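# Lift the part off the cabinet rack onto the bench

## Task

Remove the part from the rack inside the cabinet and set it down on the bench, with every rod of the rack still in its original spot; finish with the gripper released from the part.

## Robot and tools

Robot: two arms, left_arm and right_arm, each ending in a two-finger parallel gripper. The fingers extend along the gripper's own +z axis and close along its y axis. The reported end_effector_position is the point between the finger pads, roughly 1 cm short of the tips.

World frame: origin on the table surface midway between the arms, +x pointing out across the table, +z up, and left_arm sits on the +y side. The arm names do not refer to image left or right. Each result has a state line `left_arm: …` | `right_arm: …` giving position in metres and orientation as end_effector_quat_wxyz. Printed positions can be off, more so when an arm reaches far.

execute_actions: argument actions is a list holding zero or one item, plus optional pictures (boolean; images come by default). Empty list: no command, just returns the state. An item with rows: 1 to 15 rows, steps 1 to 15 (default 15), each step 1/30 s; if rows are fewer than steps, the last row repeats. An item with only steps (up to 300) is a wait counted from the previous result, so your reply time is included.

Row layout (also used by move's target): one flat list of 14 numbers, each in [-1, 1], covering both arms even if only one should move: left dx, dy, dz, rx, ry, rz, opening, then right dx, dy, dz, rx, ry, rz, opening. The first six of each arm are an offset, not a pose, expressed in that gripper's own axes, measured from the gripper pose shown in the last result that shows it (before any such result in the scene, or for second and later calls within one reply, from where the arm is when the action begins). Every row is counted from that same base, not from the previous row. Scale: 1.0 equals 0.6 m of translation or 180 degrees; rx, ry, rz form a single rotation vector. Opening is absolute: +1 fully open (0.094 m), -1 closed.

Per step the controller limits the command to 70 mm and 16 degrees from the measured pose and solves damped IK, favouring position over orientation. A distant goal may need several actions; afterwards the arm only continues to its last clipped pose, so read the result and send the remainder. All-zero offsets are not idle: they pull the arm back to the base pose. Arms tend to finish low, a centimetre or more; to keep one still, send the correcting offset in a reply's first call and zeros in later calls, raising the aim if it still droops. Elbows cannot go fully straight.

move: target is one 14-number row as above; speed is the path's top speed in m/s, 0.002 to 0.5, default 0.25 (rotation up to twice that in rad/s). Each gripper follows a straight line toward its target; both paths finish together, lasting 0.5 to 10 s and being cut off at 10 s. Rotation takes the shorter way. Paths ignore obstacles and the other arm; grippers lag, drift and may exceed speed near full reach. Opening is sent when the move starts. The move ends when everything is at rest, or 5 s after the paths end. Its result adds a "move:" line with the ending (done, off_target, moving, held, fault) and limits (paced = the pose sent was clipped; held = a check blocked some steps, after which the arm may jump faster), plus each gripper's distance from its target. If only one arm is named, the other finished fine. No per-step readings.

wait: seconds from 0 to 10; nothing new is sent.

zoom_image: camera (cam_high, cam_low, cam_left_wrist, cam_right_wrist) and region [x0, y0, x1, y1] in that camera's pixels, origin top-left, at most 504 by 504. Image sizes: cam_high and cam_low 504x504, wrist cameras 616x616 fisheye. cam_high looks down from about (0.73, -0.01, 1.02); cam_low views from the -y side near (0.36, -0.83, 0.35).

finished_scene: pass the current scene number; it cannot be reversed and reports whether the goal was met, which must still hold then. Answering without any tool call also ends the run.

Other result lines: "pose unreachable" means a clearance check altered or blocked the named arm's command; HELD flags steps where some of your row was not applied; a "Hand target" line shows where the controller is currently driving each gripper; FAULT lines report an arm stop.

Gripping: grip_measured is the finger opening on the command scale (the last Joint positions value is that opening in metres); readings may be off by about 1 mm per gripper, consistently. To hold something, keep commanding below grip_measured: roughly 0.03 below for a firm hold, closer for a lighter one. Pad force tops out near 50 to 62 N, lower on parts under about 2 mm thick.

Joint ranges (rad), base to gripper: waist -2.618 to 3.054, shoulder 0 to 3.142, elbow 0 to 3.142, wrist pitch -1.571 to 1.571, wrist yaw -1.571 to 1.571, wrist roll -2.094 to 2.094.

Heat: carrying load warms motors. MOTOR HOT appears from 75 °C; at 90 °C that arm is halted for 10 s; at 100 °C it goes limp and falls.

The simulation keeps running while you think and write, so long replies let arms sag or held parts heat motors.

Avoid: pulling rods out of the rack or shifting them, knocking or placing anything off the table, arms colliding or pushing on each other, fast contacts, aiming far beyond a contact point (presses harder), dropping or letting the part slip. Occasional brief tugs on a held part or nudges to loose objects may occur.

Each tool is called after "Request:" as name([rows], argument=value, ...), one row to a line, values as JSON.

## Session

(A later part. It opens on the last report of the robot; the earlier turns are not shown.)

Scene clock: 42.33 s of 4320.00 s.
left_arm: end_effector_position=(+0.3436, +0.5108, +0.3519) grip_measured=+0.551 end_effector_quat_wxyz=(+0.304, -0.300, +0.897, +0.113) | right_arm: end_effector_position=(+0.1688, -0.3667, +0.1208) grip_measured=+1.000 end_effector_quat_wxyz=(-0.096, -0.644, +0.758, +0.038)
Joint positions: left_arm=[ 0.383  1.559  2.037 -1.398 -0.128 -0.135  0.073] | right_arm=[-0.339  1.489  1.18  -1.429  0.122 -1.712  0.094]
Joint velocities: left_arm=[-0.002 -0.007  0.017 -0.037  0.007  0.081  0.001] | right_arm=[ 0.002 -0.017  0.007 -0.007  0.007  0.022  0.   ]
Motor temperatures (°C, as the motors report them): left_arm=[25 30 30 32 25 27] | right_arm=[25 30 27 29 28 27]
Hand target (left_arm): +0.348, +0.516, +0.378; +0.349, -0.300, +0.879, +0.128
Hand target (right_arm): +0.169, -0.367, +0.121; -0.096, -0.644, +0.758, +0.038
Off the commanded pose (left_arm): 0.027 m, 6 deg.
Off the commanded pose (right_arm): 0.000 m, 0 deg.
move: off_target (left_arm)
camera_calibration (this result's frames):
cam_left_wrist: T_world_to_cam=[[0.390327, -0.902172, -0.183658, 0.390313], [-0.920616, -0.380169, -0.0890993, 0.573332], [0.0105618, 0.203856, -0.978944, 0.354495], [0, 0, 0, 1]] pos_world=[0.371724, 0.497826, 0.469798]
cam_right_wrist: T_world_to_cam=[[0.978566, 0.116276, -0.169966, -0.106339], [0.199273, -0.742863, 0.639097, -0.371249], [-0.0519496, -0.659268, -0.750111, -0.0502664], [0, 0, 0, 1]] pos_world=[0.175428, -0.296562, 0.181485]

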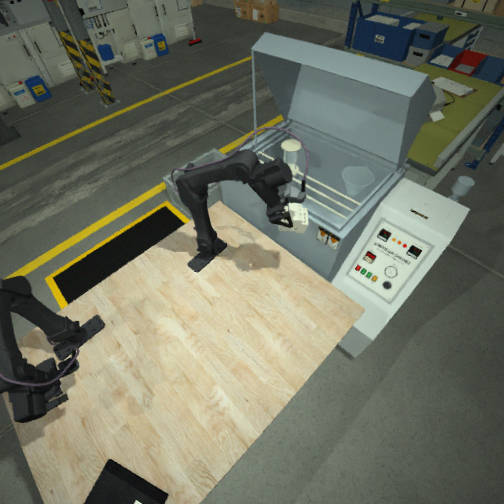

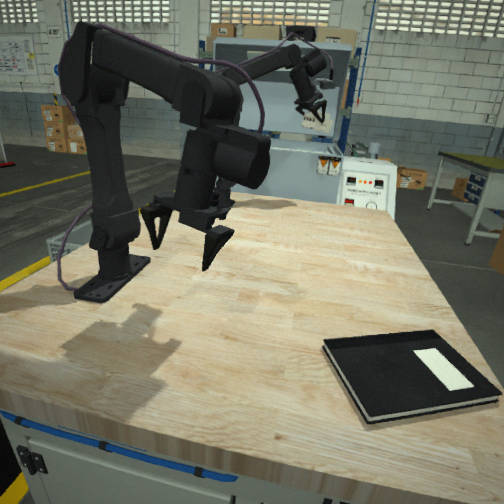

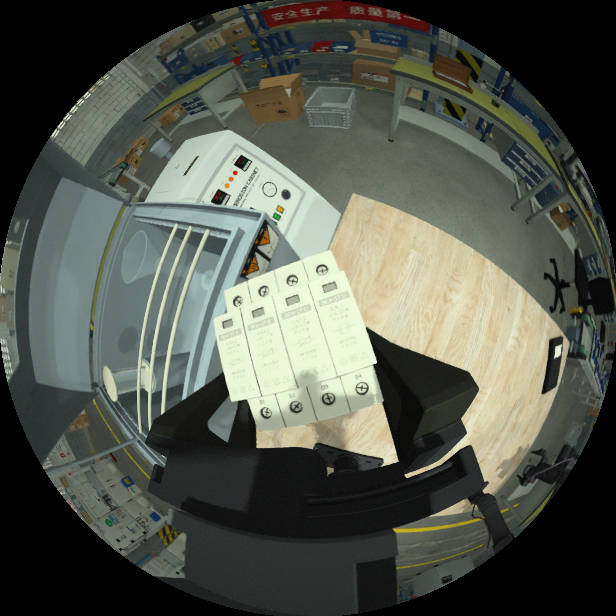

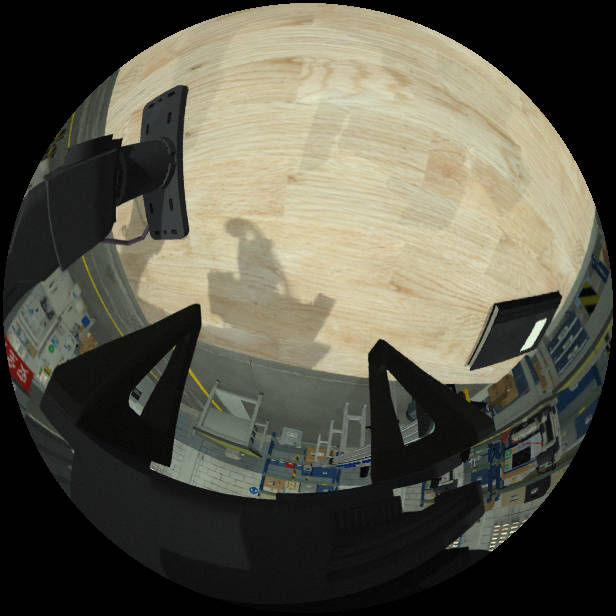

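Request:
move(target=[0.18,-0.34,0.13,0,-0.055,0.05,0.44,0,0,0,0,0,0,1], speed=0.14)

Request:
move(target=[0.115,-0.04,0.137,0,-0.05,-0.03,0.44,0,0,0,0,0,0,1], speed=0.07)

Scene clock: 48.63 s of 4320.00 s.
left_arm: end_effector_position=(+0.4236, +0.3231, +0.1958) grip_measured=+0.551 end_effector_quat_wxyz=(+0.317, -0.200, +0.915, +0.150) | right_arm: end_effector_position=(+0.1688, -0.3667, +0.1208) grip_measured=+1.000 end_effector_quat_wxyz=(-0.096, -0.644, +0.758, +0.038)
Joint positions: left_arm=[-0.345  1.57   1.368 -0.881 -0.548 -0.551  0.073] | right_arm=[-0.339  1.489  1.18  -1.429  0.122 -1.712  0.094]
Joint velocities: left_arm=[ 0.002  0.002  0.002  0.007  0.022 -0.11  -0.001] | right_arm=[ 0.002  0.007 -0.022 -0.051 -0.037 -0.007  0.   ]
Motor temperatures (°C, as the motors report them): left_arm=[25 30 31 32 25 27] | right_arm=[25 30 27 29 28 27]
Hand target (left_arm): +0.435, +0.329, +0.220; +0.367, -0.222, +0.890, +0.155
Hand target (right_arm): +0.169, -0.367, +0.121; -0.096, -0.644, +0.758, +0.038
Off the commanded pose (left_arm): 0.028 m, 7 deg.
Off the commanded pose (right_arm): 0.000 m, 0 deg.
After step 90, 0.93 s passed at rest.
move: off_target (left_arm)
camera_calibration (this result's frames):
cam_left_wrist: T_world_to_cam=[[0.226198, -0.921997, -0.314254, 0.26255], [-0.973779, -0.205994, -0.0965497, 0.529485], [0.0242843, 0.327853, -0.944417, 0.186439], [0, 0, 0, 1]] pos_world=[0.451685, 0.290016, 0.309705]
cam_right_wrist: T_world_to_cam=[[0.978566, 0.116276, -0.169966, -0.106339], [0.199273, -0.742863, 0.639097, -0.371249], [-0.0519496, -0.659268, -0.750111, -0.0502664], [0, 0, 0, 1]] pos_world=[0.175428, -0.296562, 0.181485]

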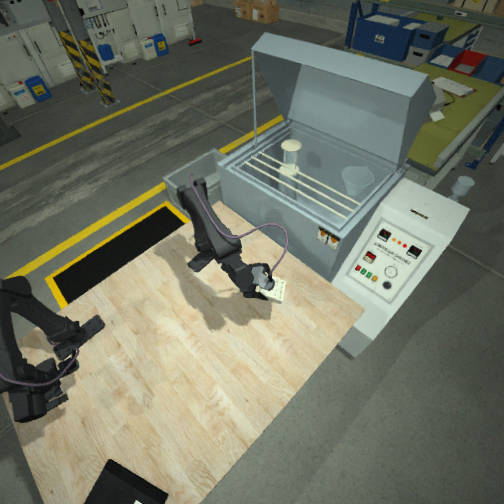

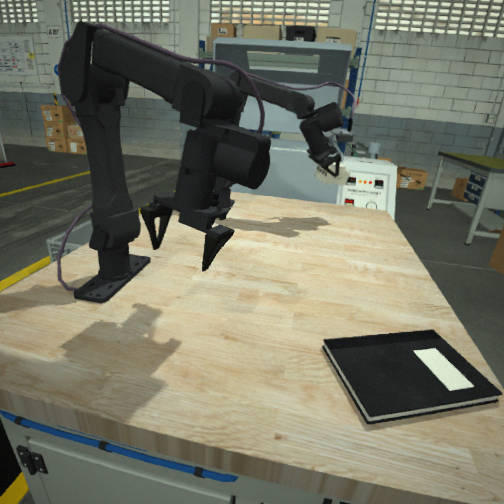

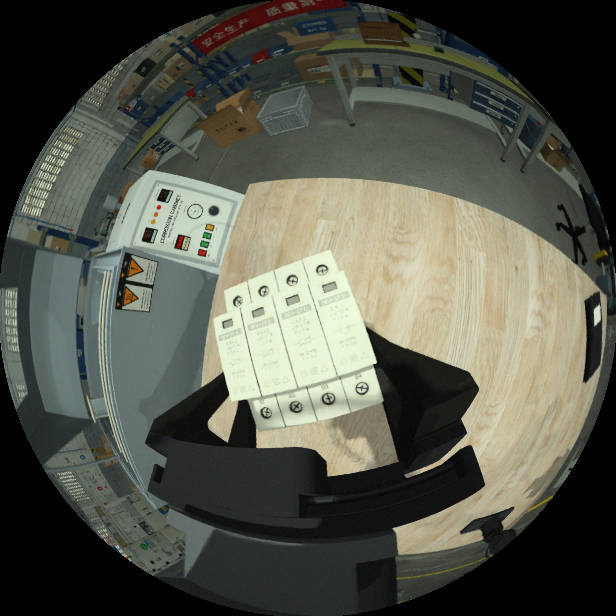

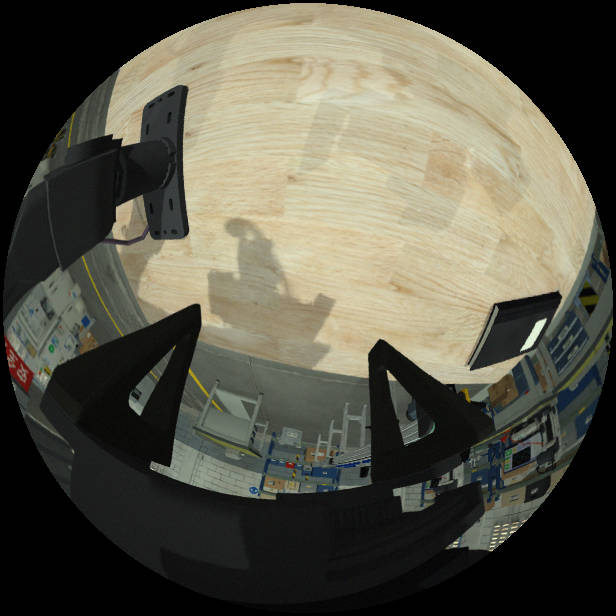

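Scene clock: 50.87 s of 4320.00 s.
left_arm: end_effector_position=(+0.4141, +0.3135, +0.0668) grip_measured=+0.551 end_effector_quat_wxyz=(+0.349, -0.215, +0.901, +0.143) | right_arm: end_effector_position=(+0.1688, -0.3667, +0.1208) grip_measured=+1.000 end_effector_quat_wxyz=(-0.096, -0.644, +0.758, +0.038)
Joint positions: left_arm=[-0.396  1.637  0.87  -0.279 -0.596 -0.616  0.073] | right_arm=[-0.339  1.489  1.18  -1.429  0.122 -1.712  0.094]
Joint velocities: left_arm=[-0.002  0.022 -0.002  0.037  0.022 -0.007  0.001] | right_arm=[-0.007 -0.007 -0.017  0.022  0.051 -0.037  0.   ]
Motor temperatures (°C, as the motors report them): left_arm=[25 30 31 32 25 27] | right_arm=[25 30 27 29 28 27]
Hand target (left_arm): +0.428, +0.316, +0.086; +0.393, -0.232, +0.877, +0.149
Hand target (right_arm): +0.169, -0.367, +0.121; -0.096, -0.644, +0.758, +0.038
Off the commanded pose (left_arm): 0.024 m, 6 deg.
Off the commanded pose (right_arm): 0.000 m, 0 deg.
move: off_target (left_arm)
camera_calibration (this result's frames):
cam_left_wrist: T_world_to_cam=[[0.266201, -0.919037, -0.290704, 0.196278], [-0.959942, -0.225398, -0.166453, 0.510831], [0.0874524, 0.323369, -0.942223, 0.0430336], [0, 0, 0, 1]] pos_world=[0.434355, 0.281611, 0.182635]
cam_right_wrist: T_world_to_cam=[[0.978566, 0.116276, -0.169966, -0.106339], [0.199273, -0.742863, 0.639097, -0.371249], [-0.0519496, -0.659268, -0.750111, -0.0502664], [0, 0, 0, 1]] pos_world=[0.175428, -0.296562, 0.181485]

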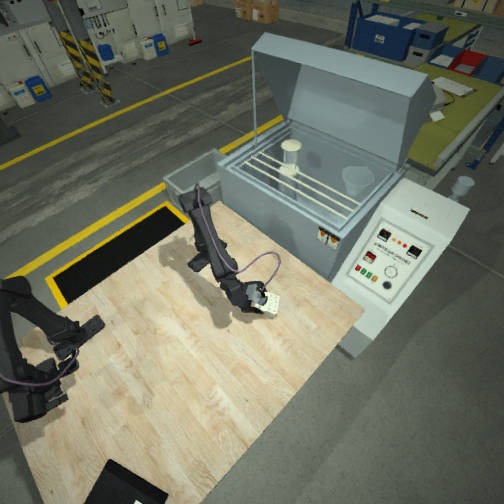

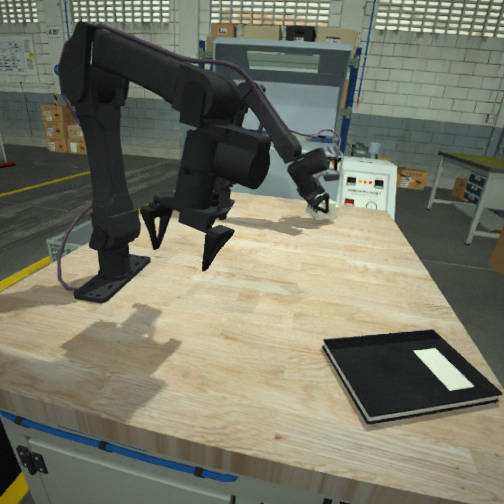

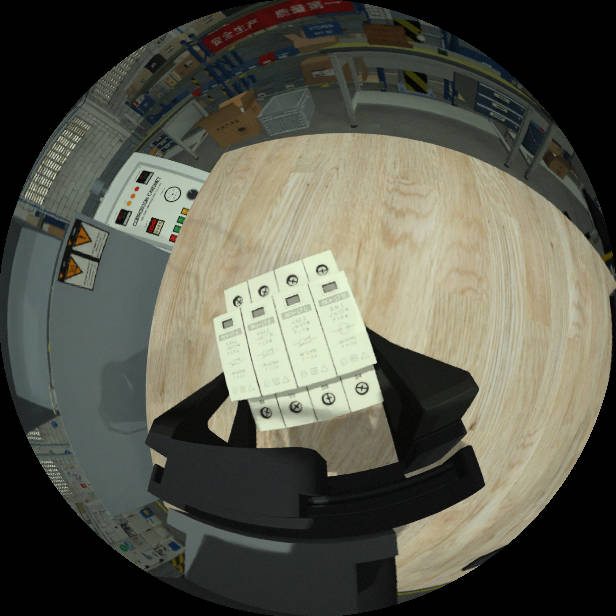

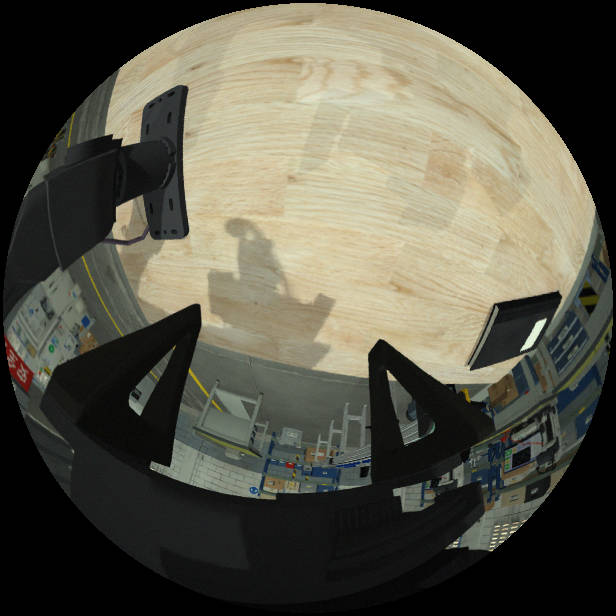

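Request:
move(target=[0.01,0,0.01,0,-0.02,-0.03,0.44,0,0,0,0,0,0,1], speed=0.02)

Request:
move(target=[0.01,0,0.01,0,0,0,0.44,0,0,0,0,0,0,1], speed=0.02)

Scene clock: 56.63 s of 4320.00 s.
left_arm: end_effector_position=(+0.4069, +0.3107, +0.0498) grip_measured=+0.551 end_effector_quat_wxyz=(+0.357, -0.243, +0.893, +0.124) | right_arm: end_effector_position=(+0.1688, -0.3667, +0.1208) grip_measured=+1.000 end_effector_quat_wxyz=(-0.096, -0.644, +0.758, +0.038)
Joint positions: left_arm=[-0.408  1.644  0.795 -0.187 -0.591 -0.687  0.073] | right_arm=[-0.339  1.489  1.18  -1.429  0.122 -1.712  0.094]
Joint velocities: left_arm=[-0.002 -0.007  0.012  0.051  0.022  0.007  0.001] | right_arm=[ 0.002 -0.012  0.017 -0.051 -0.051  0.007  0.   ]
Motor temperatures (°C, as the motors report them): left_arm=[25 30 30 32 25 27] | right_arm=[25 30 27 29 28 27]
Hand target (left_arm): +0.413, +0.314, +0.058; +0.382, -0.253, +0.879, +0.132
Hand target (right_arm): +0.169, -0.367, +0.121; -0.096, -0.644, +0.758, +0.038
Off the commanded pose (left_arm): 0.011 m, 4 deg.
Off the commanded pose (right_arm): 0.000 m, 0 deg.
move: off_target (left_arm)
camera_calibration (this result's frames):
cam_left_wrist: T_world_to_cam=[[0.310049, -0.920914, -0.236195, 0.170725], [-0.944233, -0.269304, -0.189471, 0.508768], [0.110878, 0.281768, -0.953054, 0.0325049], [0, 0, 0, 1]] pos_world=[0.423858, 0.285077, 0.1677]
cam_right_wrist: T_world_to_cam=[[0.978566, 0.116276, -0.169966, -0.106339], [0.199273, -0.742863, 0.639097, -0.371249], [-0.0519496, -0.659268, -0.750111, -0.0502664], [0, 0, 0, 1]] pos_world=[0.175428, -0.296562, 0.181485]

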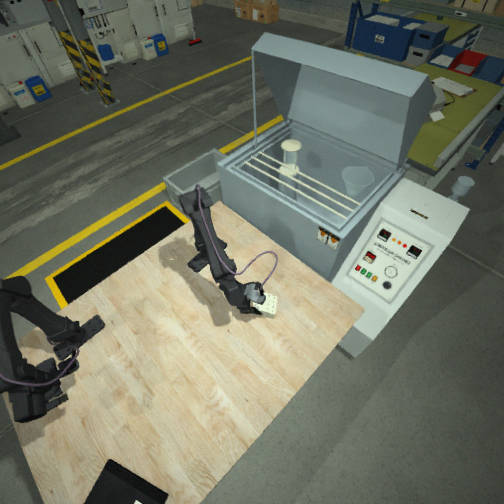

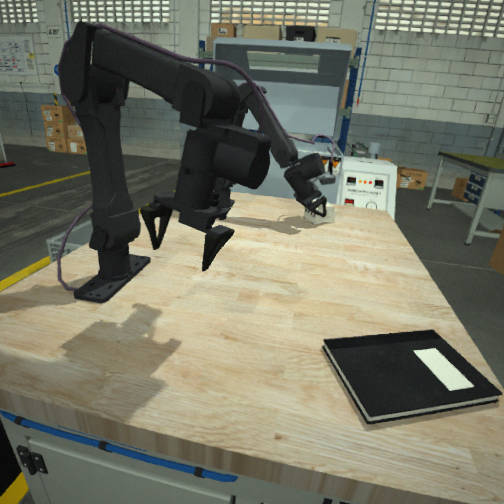

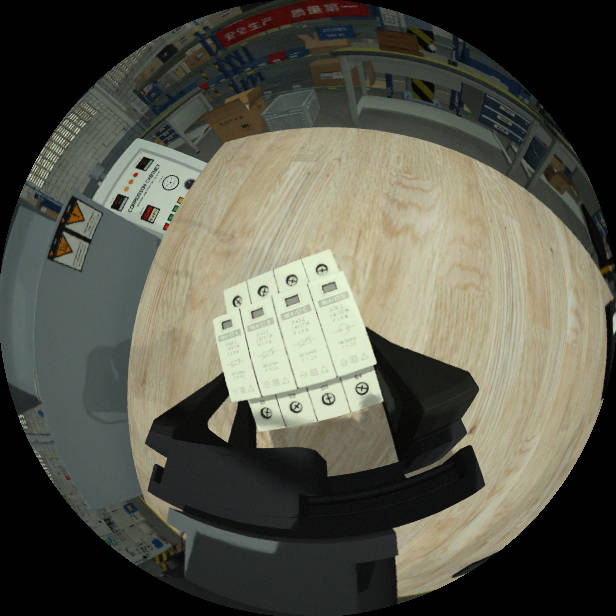

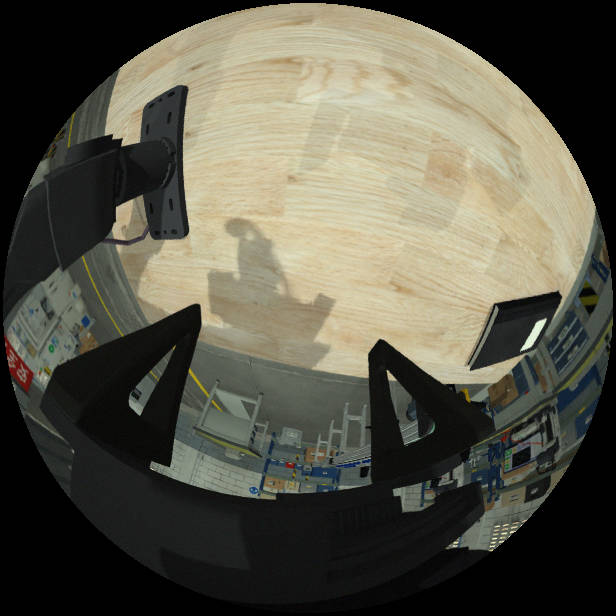

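Scene clock: 57.33 s of 4320.00 s.
left_arm: end_effector_position=(+0.4061, +0.3106, +0.0479) grip_measured=+0.551 end_effector_quat_wxyz=(+0.358, -0.243, +0.893, +0.122) | right_arm: end_effector_position=(+0.1688, -0.3667, +0.1208) grip_measured=+1.000 end_effector_quat_wxyz=(-0.096, -0.644, +0.758, +0.038)
Joint positions: left_arm=[-0.408  1.644  0.785 -0.173 -0.589 -0.687  0.073] | right_arm=[-0.339  1.489  1.18  -1.429  0.122 -1.712  0.094]
Joint velocities: left_arm=[-0.012  0.012  0.002  0.066 -0.007  0.007  0.   ] | right_arm=[-0.012  0.017  0.017  0.037 -0.037  0.007  0.   ]
Motor temperatures (°C, as the motors report them): left_arm=[25 30 30 32 25 27] | right_arm=[25 30 27 29 28 27]
Hand target (left_arm): +0.406, +0.311, +0.041; +0.357, -0.243, +0.893, +0.124
Hand target (right_arm): +0.169, -0.367, +0.121; -0.096, -0.644, +0.758, +0.038
Off the commanded pose (left_arm): 0.007 m, 0 deg.
Off the commanded pose (right_arm): 0.000 m, 0 deg.
move: done
camera_calibration (this result's frames):
cam_left_wrist: T_world_to_cam=[[0.309588, -0.921969, -0.232657, 0.170767], [-0.944047, -0.268762, -0.191161, 0.507513], [0.113715, 0.27882, -0.953587, 0.0306375], [0, 0, 0, 1]] pos_world=[0.422765, 0.2853, 0.165963]
cam_right_wrist: T_world_to_cam=[[0.978566, 0.116276, -0.169966, -0.106339], [0.199273, -0.742863, 0.639097, -0.371249], [-0.0519496, -0.659268, -0.750111, -0.0502664], [0, 0, 0, 1]] pos_world=[0.175428, -0.296562, 0.181485]

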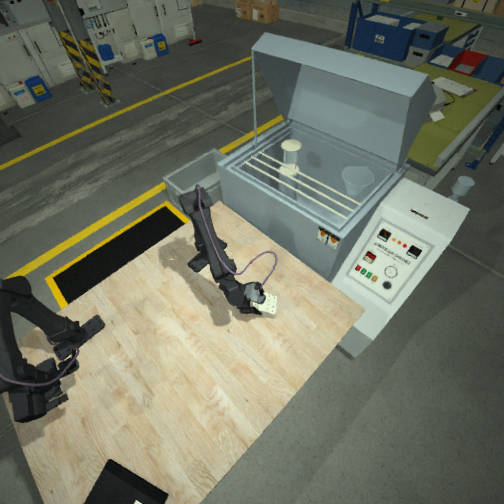

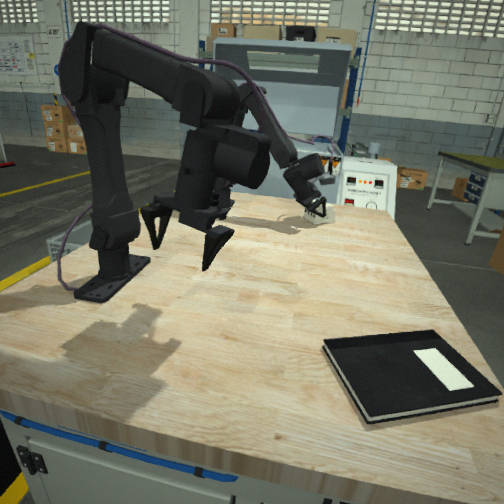

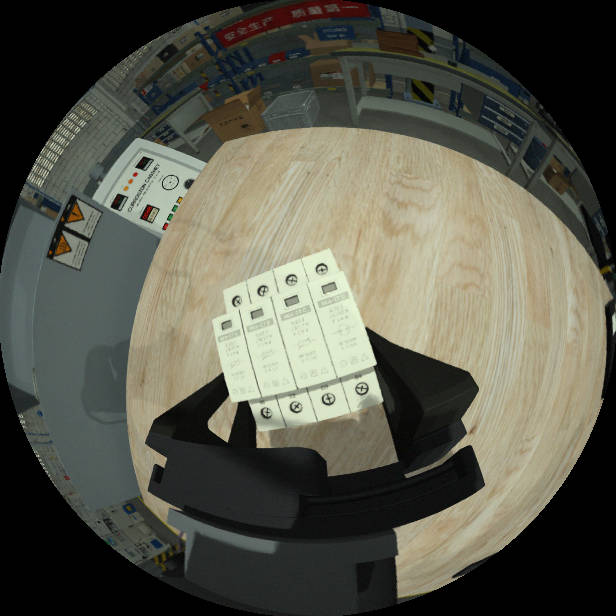

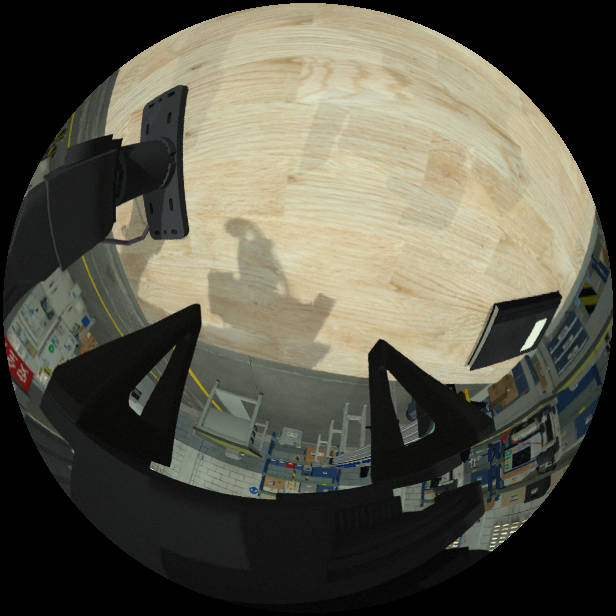

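Request:
move(target=[0,0,0,0,0,0,1,0,0,0,0,0,0,1])

Request:
move(target=[-0.12,0,-0.13,0,0,0,1,0,0,0,0,0,0,1])

Scene clock: 59.87 s of 4320.00 s.
left_arm: end_effector_position=(+0.4061, +0.3106, +0.0479) grip_measured=+1.000 end_effector_quat_wxyz=(+0.358, -0.243, +0.893, +0.122) | right_arm: end_effector_position=(+0.1688, -0.3667, +0.1208) grip_measured=+1.000 end_effector_quat_wxyz=(-0.096, -0.644, +0.758, +0.038)
Joint positions: left_arm=[-0.408  1.644  0.785 -0.173 -0.589 -0.687  0.094] | right_arm=[-0.339  1.489  1.18  -1.429  0.122 -1.712  0.094]
Joint velocities: left_arm=[ 0.007  0.007 -0.007  0.007  0.007 -0.022  0.   ] | right_arm=[-0.012 -0.012 -0.002 -0.022 -0.051  0.037  0.   ]
Motor temperatures (°C, as the motors report them): left_arm=[25 30 30 32 25 27] | right_arm=[25 30 27 29 28 27]
Hand target (left_arm): +0.406, +0.311, +0.048; +0.358, -0.243, +0.893, +0.122
Hand target (right_arm): +0.169, -0.367, +0.121; -0.096, -0.644, +0.758, +0.038
Off the commanded pose (left_arm): 0.000 m, 0 deg.
Off the commanded pose (right_arm): 0.000 m, 0 deg.
move: done
camera_calibration (this result's frames):
cam_left_wrist: T_world_to_cam=[[0.309384, -0.922101, -0.232402, 0.170817], [-0.944119, -0.268637, -0.19098, 0.507473], [0.113671, 0.278501, -0.953685, 0.030745], [0, 0, 0, 1]] pos_world=[0.422773, 0.285274, 0.165936]
cam_right_wrist: T_world_to_cam=[[0.978566, 0.116276, -0.169966, -0.106339], [0.199273, -0.742863, 0.639097, -0.371249], [-0.0519496, -0.659268, -0.750111, -0.0502664], [0, 0, 0, 1]] pos_world=[0.175428, -0.296562, 0.181485]

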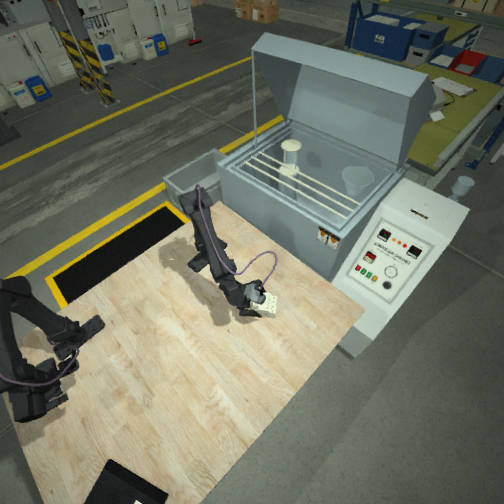

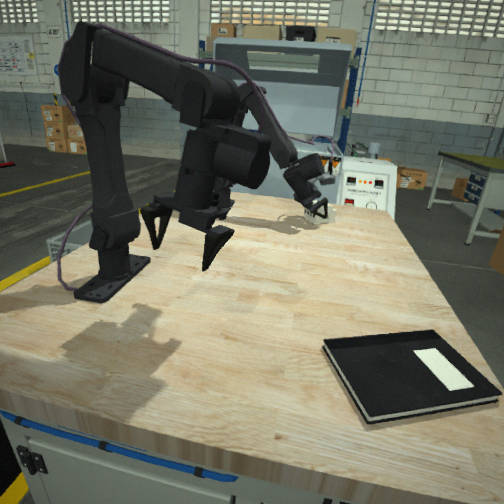

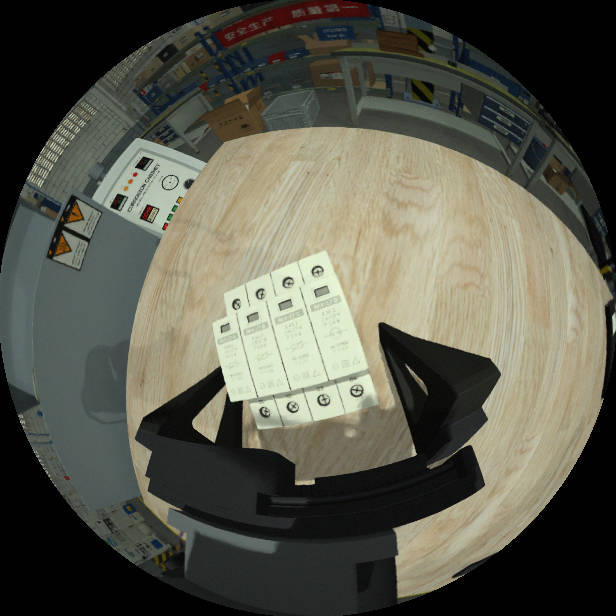

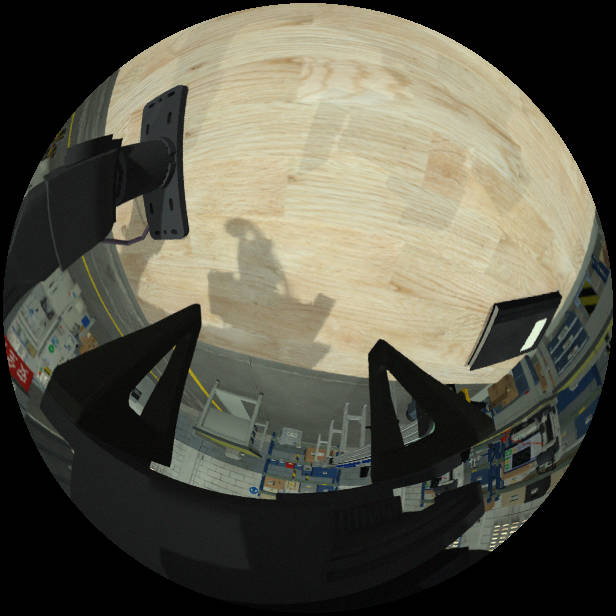

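Scene clock: 61.07 s of 4320.00 s.
left_arm: end_effector_position=(+0.4042, +0.3065, +0.1469) grip_measured=+1.000 end_effector_quat_wxyz=(+0.353, -0.241, +0.896, +0.121) | right_arm: end_effector_position=(+0.1688, -0.3667, +0.1208) grip_measured=+1.000 end_effector_quat_wxyz=(-0.096, -0.644, +0.758, +0.038)
Joint positions: left_arm=[-0.42   1.486  1.066 -0.628 -0.587 -0.699  0.094] | right_arm=[-0.339  1.489  1.18  -1.429  0.122 -1.712  0.094]
Joint velocities: left_arm=[ 0.007 -0.007 -0.007 -0.051  0.022  0.037  0.   ] | right_arm=[-0.007 -0.002 -0.027 -0.007  0.007 -0.081  0.   ]
Motor temperatures (°C, as the motors report them): left_arm=[25 30 30 32 25 27] | right_arm=[25 30 27 29 28 27]
Hand target (left_arm): +0.405, +0.305, +0.154; +0.358, -0.243, +0.893, +0.121
Hand target (right_arm): +0.169, -0.367, +0.121; -0.096, -0.644, +0.758, +0.038
Off the commanded pose (left_arm): 0.007 m, 1 deg.
Off the commanded pose (right_arm): 0.000 m, 0 deg.
move: done
camera_calibration (this result's frames):
cam_left_wrist: T_world_to_cam=[[0.302629, -0.924226, -0.232856, 0.194098], [-0.947357, -0.26489, -0.179854, 0.521988], [0.104545, 0.275027, -0.955736, 0.131562], [0, 0, 0, 1]] pos_world=[0.422015, 0.281476, 0.264817]
cam_right_wrist: T_world_to_cam=[[0.978566, 0.116276, -0.169966, -0.106339], [0.199273, -0.742863, 0.639097, -0.371249], [-0.0519496, -0.659268, -0.750111, -0.0502664], [0, 0, 0, 1]] pos_world=[0.175428, -0.296562, 0.181485]

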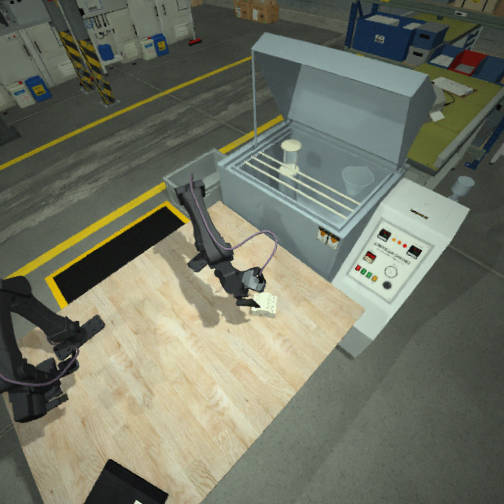

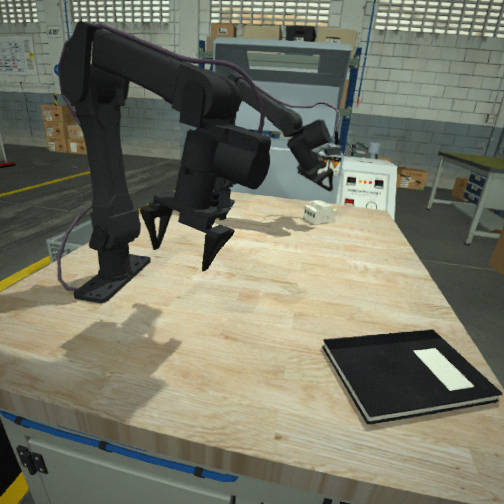

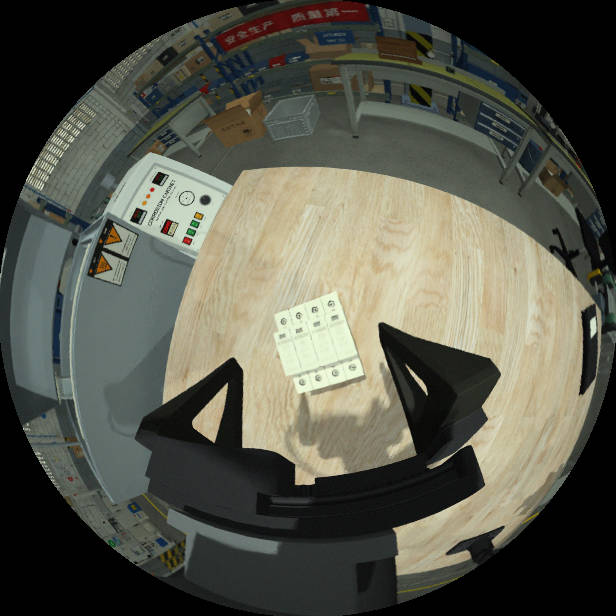

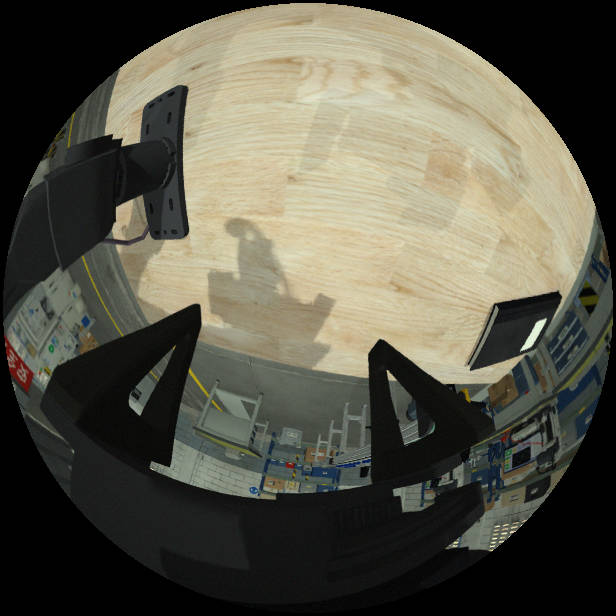

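Request:
finished_scene(scene=2)

The scene is finished: the task was done.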